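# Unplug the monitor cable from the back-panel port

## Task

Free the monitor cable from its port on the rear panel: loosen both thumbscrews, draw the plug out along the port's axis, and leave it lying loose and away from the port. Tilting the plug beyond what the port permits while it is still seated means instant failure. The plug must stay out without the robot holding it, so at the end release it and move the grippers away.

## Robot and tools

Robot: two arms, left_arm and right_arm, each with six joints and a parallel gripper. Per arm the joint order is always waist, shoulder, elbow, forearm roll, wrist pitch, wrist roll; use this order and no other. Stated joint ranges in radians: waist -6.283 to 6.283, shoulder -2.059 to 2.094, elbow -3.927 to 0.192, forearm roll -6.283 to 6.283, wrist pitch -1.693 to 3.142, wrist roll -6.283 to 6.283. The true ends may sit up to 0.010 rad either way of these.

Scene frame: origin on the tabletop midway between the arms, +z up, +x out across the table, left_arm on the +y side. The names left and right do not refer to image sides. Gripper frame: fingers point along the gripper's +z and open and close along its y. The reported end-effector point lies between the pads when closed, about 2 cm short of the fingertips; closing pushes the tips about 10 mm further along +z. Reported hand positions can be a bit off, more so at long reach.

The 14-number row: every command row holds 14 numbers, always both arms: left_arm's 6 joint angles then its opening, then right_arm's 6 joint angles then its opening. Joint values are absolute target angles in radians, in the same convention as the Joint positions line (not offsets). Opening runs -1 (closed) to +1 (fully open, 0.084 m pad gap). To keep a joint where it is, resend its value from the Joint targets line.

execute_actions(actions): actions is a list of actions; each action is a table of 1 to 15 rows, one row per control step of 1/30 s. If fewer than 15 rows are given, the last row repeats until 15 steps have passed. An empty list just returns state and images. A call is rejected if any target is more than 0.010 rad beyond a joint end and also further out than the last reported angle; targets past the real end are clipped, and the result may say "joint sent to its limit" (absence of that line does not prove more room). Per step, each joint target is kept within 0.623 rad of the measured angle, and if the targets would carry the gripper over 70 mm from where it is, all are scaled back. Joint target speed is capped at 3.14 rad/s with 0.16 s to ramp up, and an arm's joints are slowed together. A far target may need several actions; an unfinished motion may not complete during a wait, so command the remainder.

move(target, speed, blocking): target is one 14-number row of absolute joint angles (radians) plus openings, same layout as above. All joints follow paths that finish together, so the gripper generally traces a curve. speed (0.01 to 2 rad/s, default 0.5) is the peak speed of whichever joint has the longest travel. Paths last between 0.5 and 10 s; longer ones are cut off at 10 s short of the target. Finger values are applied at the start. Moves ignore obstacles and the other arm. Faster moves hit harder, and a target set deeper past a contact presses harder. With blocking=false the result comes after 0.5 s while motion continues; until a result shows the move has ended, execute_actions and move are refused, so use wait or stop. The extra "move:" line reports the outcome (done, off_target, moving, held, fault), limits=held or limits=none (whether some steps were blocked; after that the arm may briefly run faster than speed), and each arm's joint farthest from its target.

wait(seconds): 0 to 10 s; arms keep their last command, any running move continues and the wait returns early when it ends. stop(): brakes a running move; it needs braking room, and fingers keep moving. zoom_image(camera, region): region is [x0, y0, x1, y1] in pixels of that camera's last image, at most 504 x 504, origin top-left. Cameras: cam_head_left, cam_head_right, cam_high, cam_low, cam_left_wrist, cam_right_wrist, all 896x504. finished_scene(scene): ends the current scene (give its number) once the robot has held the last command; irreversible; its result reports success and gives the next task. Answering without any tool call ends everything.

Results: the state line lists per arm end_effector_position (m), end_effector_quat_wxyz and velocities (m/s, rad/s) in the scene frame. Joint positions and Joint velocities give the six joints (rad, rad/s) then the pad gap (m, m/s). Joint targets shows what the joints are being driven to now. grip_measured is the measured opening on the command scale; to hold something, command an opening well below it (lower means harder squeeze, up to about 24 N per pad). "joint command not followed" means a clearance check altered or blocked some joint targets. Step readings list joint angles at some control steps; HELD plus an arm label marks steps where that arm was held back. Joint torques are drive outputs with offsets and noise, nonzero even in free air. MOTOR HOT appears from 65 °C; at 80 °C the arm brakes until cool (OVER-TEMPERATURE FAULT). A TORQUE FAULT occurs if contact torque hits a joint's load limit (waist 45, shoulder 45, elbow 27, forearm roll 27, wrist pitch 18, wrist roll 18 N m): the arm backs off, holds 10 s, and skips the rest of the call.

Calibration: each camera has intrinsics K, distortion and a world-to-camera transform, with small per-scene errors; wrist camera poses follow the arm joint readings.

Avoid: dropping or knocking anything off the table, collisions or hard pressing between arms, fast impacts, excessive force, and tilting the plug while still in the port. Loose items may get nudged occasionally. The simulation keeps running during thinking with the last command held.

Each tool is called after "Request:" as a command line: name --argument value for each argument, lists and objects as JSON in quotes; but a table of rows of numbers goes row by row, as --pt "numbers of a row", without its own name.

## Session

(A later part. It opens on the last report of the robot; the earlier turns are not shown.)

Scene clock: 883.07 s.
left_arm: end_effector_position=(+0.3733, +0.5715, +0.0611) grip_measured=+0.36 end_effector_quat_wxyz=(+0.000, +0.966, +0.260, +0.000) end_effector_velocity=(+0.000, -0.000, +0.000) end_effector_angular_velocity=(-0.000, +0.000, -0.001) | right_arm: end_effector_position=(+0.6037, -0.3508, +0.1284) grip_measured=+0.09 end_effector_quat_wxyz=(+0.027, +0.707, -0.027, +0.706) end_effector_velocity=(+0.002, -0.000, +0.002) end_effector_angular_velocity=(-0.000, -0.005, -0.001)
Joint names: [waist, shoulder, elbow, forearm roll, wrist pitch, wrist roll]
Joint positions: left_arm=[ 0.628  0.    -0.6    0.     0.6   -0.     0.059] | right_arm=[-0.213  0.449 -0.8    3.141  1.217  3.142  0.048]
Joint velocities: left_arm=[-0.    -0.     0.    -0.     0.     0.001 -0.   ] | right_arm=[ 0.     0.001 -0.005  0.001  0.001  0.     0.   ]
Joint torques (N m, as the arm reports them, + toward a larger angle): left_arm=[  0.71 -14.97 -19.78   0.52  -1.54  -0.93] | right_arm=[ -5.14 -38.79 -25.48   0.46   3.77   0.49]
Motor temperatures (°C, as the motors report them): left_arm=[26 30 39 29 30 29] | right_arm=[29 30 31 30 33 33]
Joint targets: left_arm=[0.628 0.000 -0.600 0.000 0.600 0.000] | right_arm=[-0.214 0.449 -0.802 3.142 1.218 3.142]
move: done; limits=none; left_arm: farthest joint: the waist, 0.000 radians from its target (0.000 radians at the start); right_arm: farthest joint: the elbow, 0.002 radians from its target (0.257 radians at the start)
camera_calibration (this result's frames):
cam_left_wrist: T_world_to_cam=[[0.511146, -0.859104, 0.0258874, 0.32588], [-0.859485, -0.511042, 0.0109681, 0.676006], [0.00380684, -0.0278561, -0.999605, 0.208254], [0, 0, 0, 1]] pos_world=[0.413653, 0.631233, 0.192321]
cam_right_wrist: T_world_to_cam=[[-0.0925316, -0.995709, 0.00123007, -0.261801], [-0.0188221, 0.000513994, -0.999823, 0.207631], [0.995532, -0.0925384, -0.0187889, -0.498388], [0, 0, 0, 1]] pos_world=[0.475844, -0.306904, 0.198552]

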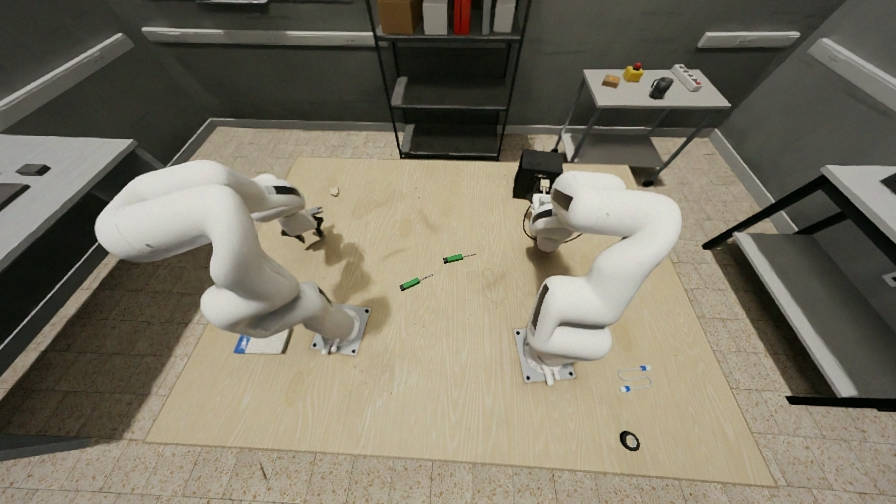

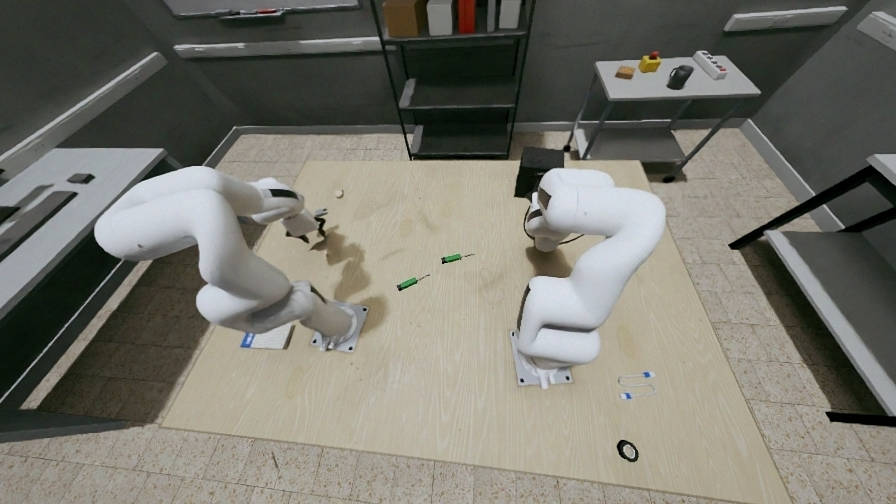

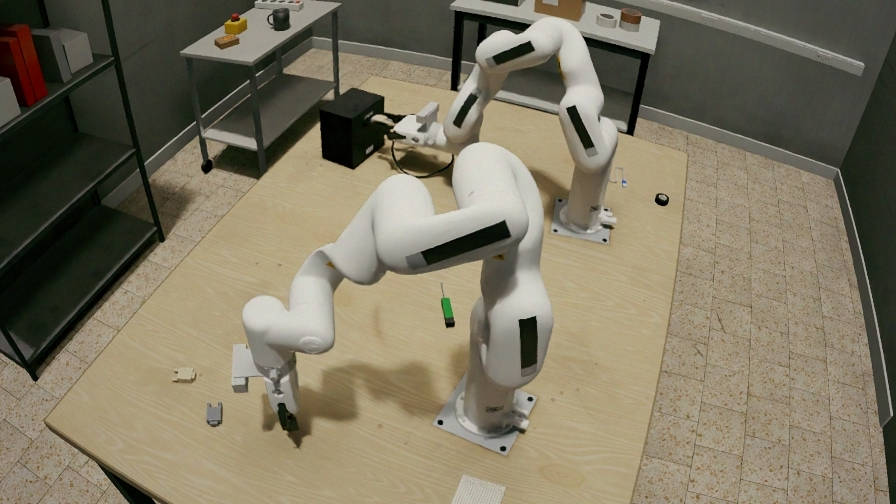

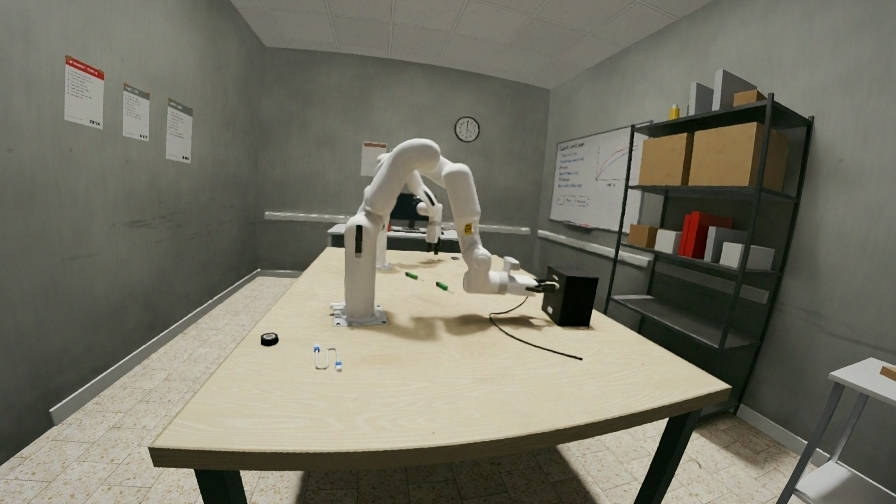

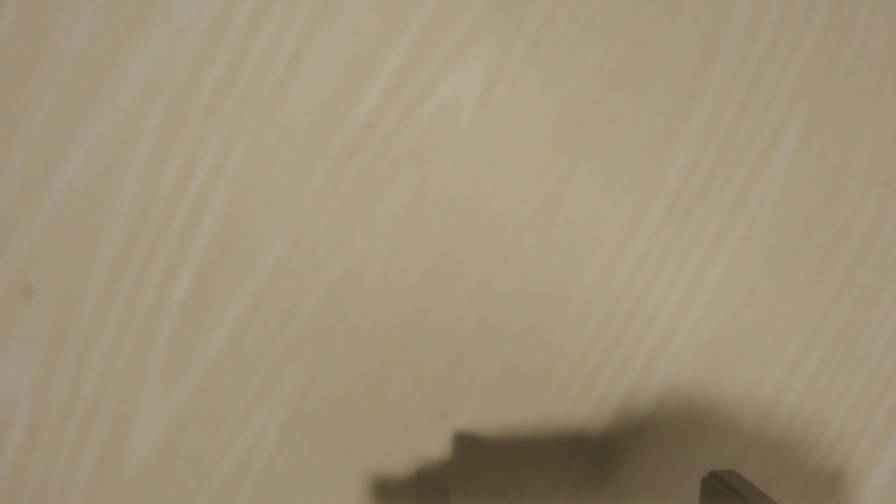

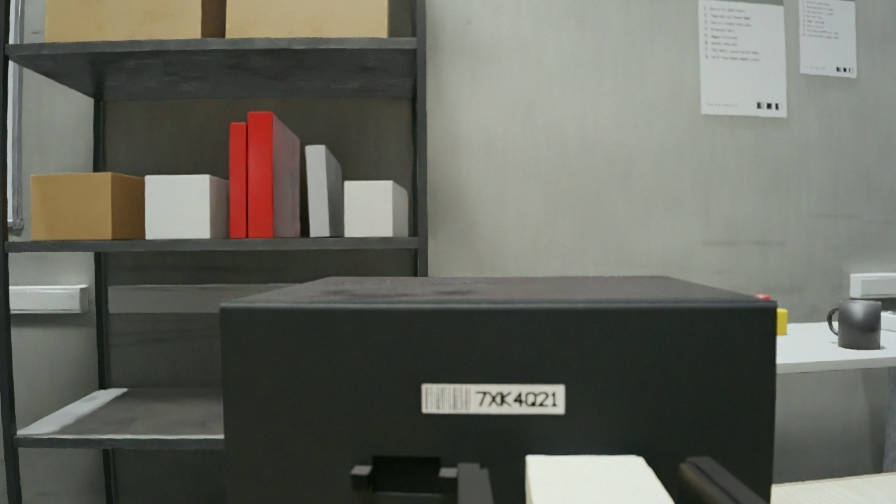

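Cable pressing the palm; close and pull now.

Request:
move --target '[0.628,0,-0.6,0,0.6,0,0.37,-0.2135,0.449,-0.802,3.1416,1.218,3.1416,-1]'

Request:
move --target '[0.628,0,-0.6,0,0.6,0,0.37,-0.2135,0.393,-0.6957,3.1416,1.2685,3.1416,-1]' --speed 0.05

Scene clock: 889.40 s.
left_arm: end_effector_position=(+0.3733, +0.5715, +0.0611) grip_measured=+0.36 end_effector_quat_wxyz=(+0.000, +0.966, +0.260, +0.000) end_effector_velocity=(+0.000, +0.000, +0.000) end_effector_angular_velocity=(+0.001, +0.000, -0.001) | right_arm: end_effector_position=(+0.6040, -0.3521, +0.1293) grip_measured=-0.26 end_effector_quat_wxyz=(+0.028, +0.707, -0.028, +0.706) end_effector_velocity=(+0.000, +0.001, -0.000) end_effector_angular_velocity=(+0.001, +0.000, +0.002)
Joint names: [waist, shoulder, elbow, forearm roll, wrist pitch, wrist roll]
Joint positions: left_arm=[ 0.628  0.    -0.6    0.     0.6    0.     0.059] | right_arm=[-0.215  0.449 -0.801  3.142  1.218  3.142  0.033]
Joint velocities: left_arm=[-0.     0.    -0.001  0.002 -0.    -0.     0.   ] | right_arm=[ 0.002  0.001 -0.    -0.    -0.     0.001  0.   ]
Joint torques (N m, as the arm reports them, + toward a larger angle): left_arm=[  1.27 -15.19 -20.21   0.75  -1.44  -0.76] | right_arm=[  3.72 -38.71 -26.88  -1.69   3.51   0.37]
Motor temperatures (°C, as the motors report them): left_arm=[26 30 39 29 30 29] | right_arm=[29 30 32 30 34 33]
Joint targets: left_arm=[0.628 0.000 -0.600 0.000 0.600 0.000] | right_arm=[-0.214 0.449 -0.802 3.142 1.218 3.142]
move: done; limits=none; left_arm: farthest joint: the waist, 0.000 radians from its target (0.000 radians at the start); right_arm: farthest joint: the waist, 0.001 radians from its target (0.000 radians at the start)
camera_calibration (this result's frames):
cam_left_wrist: T_world_to_cam=[[0.511146, -0.859104, 0.0258873, 0.32588], [-0.859486, -0.511042, 0.0109683, 0.676006], [0.00380664, -0.0278562, -0.999605, 0.208254], [0, 0, 0, 1]] pos_world=[0.413653, 0.631233, 0.192321]
cam_right_wrist: T_world_to_cam=[[-0.0951007, -0.995467, 0.000881922, -0.261357], [-0.0166755, 0.000707256, -0.999861, 0.207297], [0.995328, -0.0951021, -0.0166672, -0.499902], [0, 0, 0, 1]] pos_world=[0.476168, -0.307861, 0.199167]

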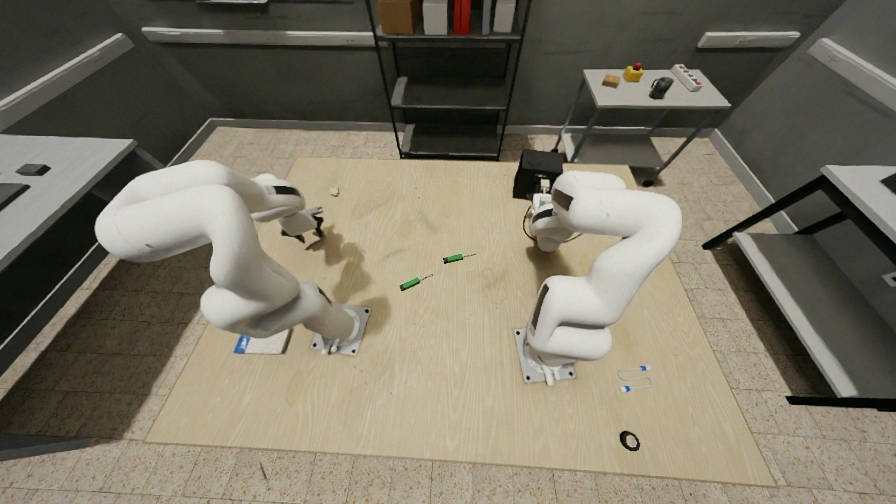

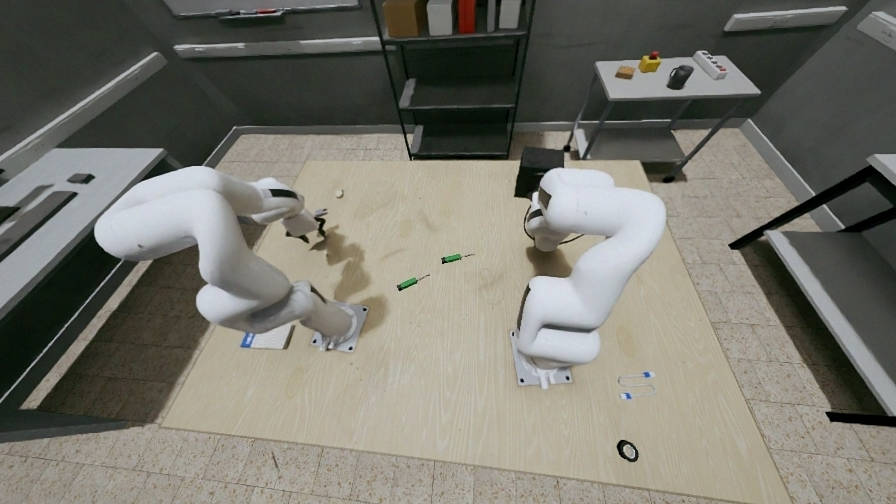

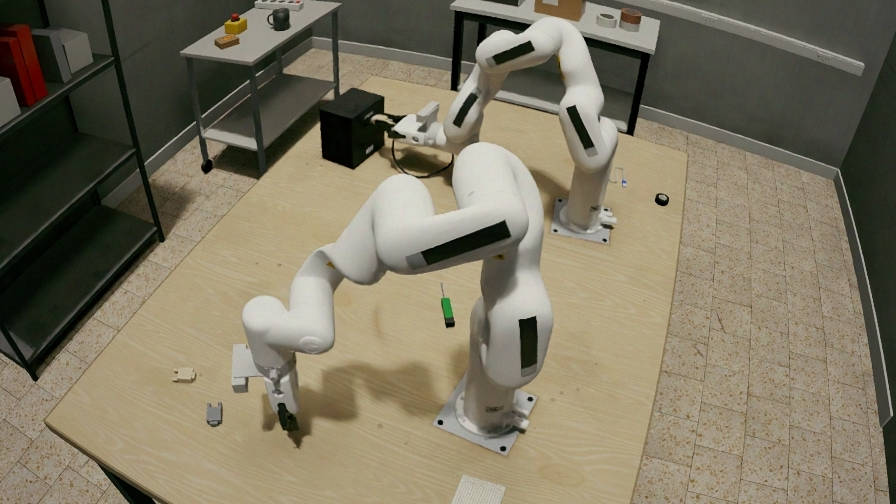

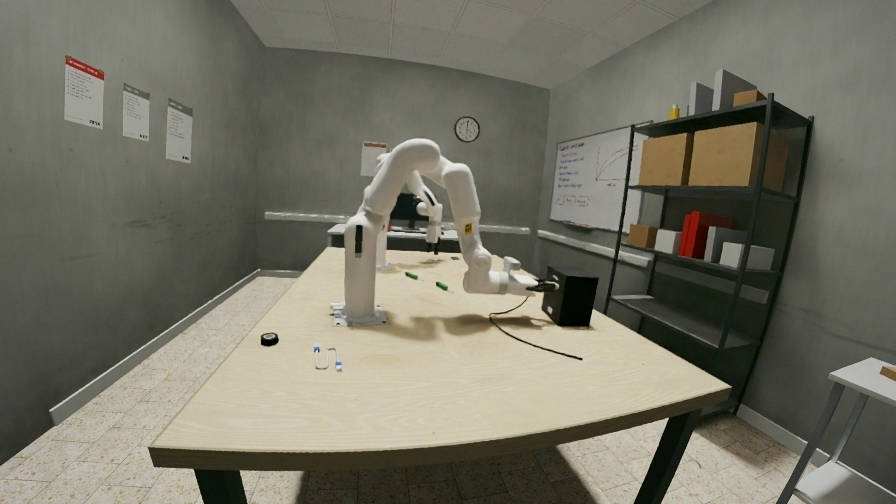

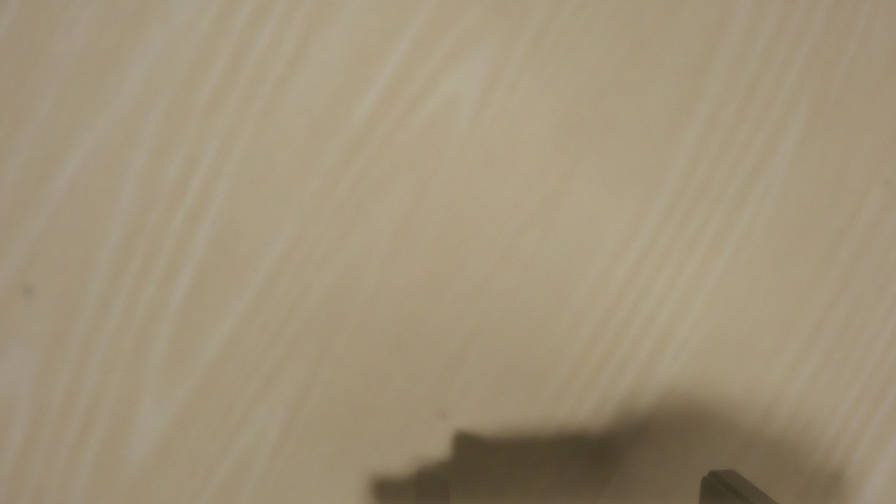

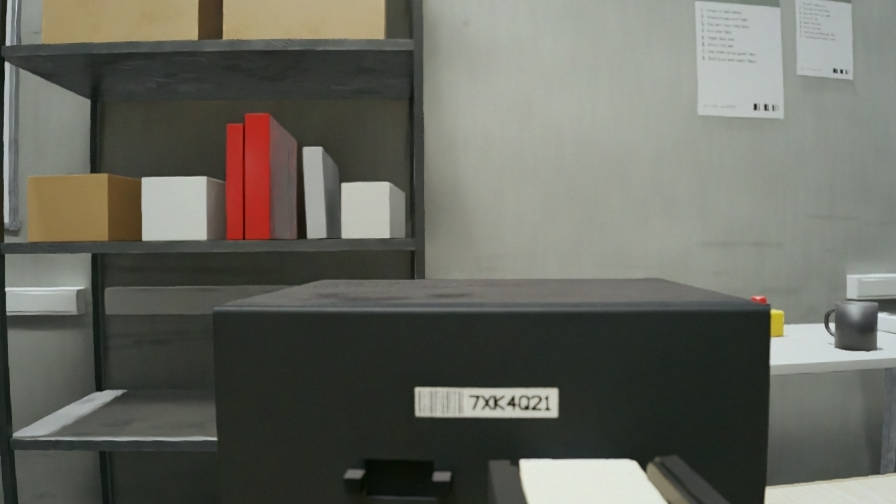

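Scene clock: 891.80 s.
left_arm: end_effector_position=(+0.3733, +0.5715, +0.0611) grip_measured=+0.36 end_effector_quat_wxyz=(+0.000, +0.966, +0.260, +0.000) end_effector_velocity=(-0.001, +0.000, -0.000) end_effector_angular_velocity=(-0.000, +0.000, +0.001) | right_arm: end_effector_position=(+0.5762, -0.3490, +0.1296) grip_measured=-0.29 end_effector_quat_wxyz=(+0.027, +0.706, -0.027, +0.707) end_effector_velocity=(-0.001, +0.000, -0.000) end_effector_angular_velocity=(+0.003, +0.000, +0.001)
Joint names: [waist, shoulder, elbow, forearm roll, wrist pitch, wrist roll]
Joint positions: left_arm=[ 0.628 -0.    -0.6   -0.     0.6    0.     0.059] | right_arm=[-0.214  0.393 -0.696  3.142  1.268  3.142  0.031]
Joint velocities: left_arm=[ 0.001 -0.     0.001 -0.    -0.     0.     0.   ] | right_arm=[ 0.    -0.001  0.002 -0.     0.001  0.003  0.   ]
Joint torques (N m, as the arm reports them, + toward a larger angle): left_arm=[  0.78 -14.84 -19.78   0.1   -1.2   -0.61] | right_arm=[ -1.72 -28.24 -11.6   -0.38   1.66   0.4 ]
Motor temperatures (°C, as the motors report them): left_arm=[26 30 39 29 30 29] | right_arm=[29 30 32 30 34 33]
Joint targets: left_arm=[0.628 0.000 -0.600 0.000 0.600 0.000] | right_arm=[-0.214 0.393 -0.696 3.142 1.268 3.142]
move: done; limits=none; left_arm: farthest joint: the waist, 0.000 radians from its target (0.000 radians at the start); right_arm: farthest joint: the waist, 0.000 radians from its target (0.001 radians at the start)
camera_calibration (this result's frames):
cam_left_wrist: T_world_to_cam=[[0.511146, -0.859104, 0.0258874, 0.32588], [-0.859486, -0.511042, 0.0109683, 0.676006], [0.00380669, -0.0278562, -0.999605, 0.208255], [0, 0, 0, 1]] pos_world=[0.413653, 0.631233, 0.192321]
cam_right_wrist: T_world_to_cam=[[-0.0931637, -0.99565, 0.00110757, -0.262142], [-0.015859, 0.00037167, -0.999874, 0.206587], [0.995524, -0.0931696, -0.0158247, -0.471441], [0, 0, 0, 1]] pos_world=[0.448186, -0.305002, 0.199391]

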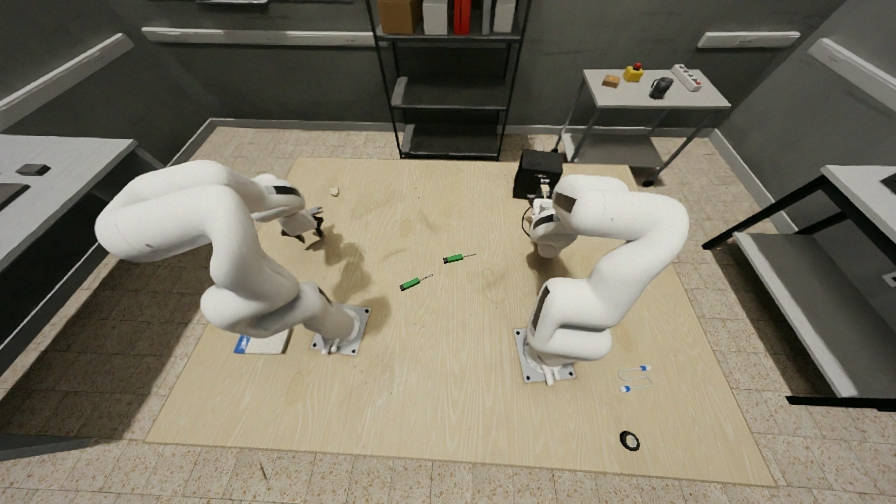

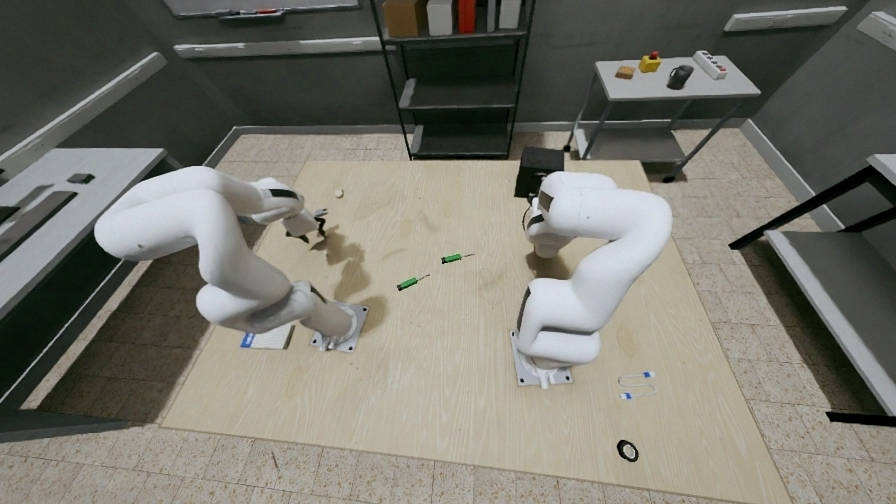

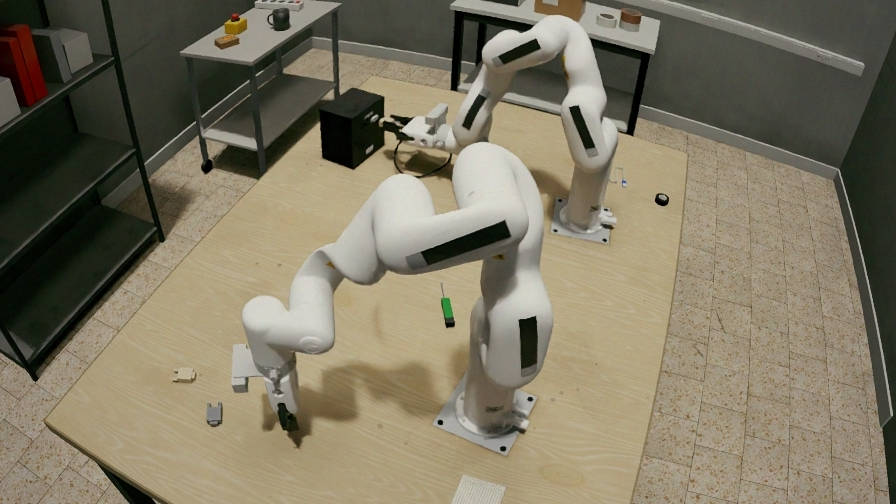

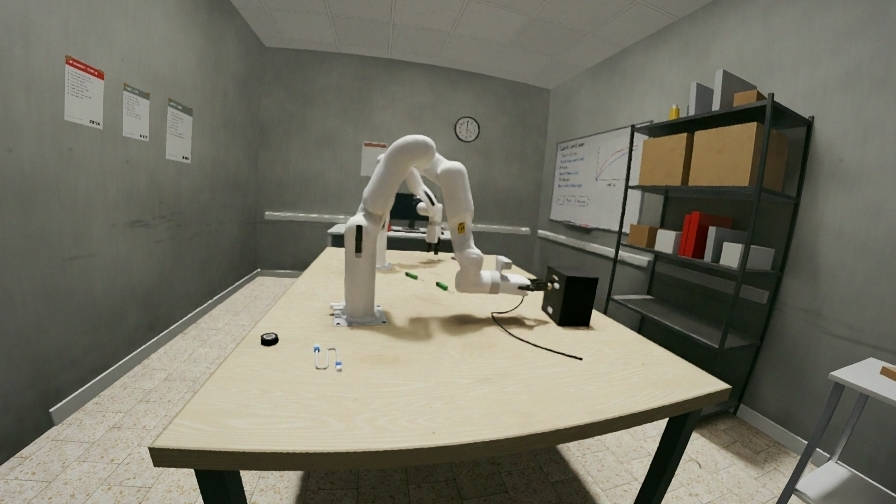

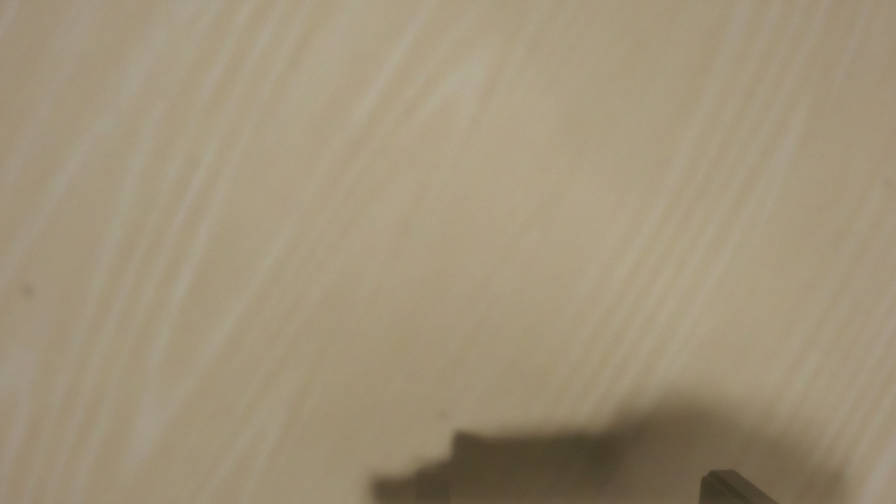

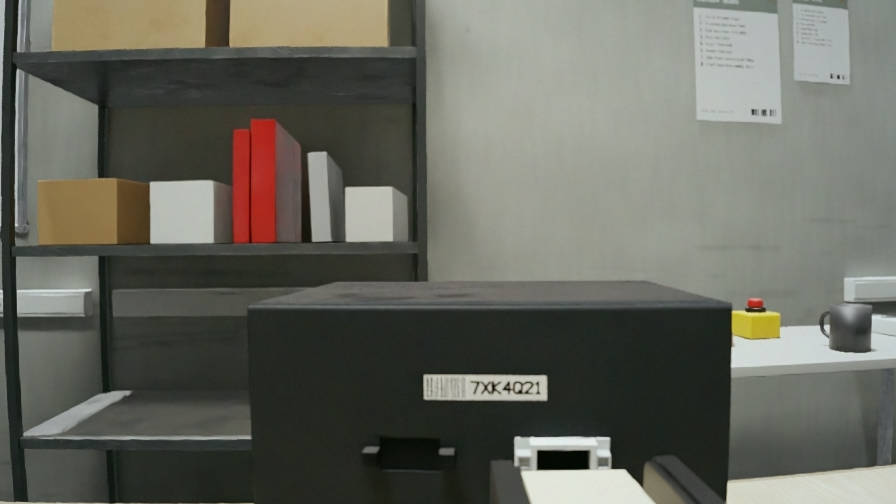

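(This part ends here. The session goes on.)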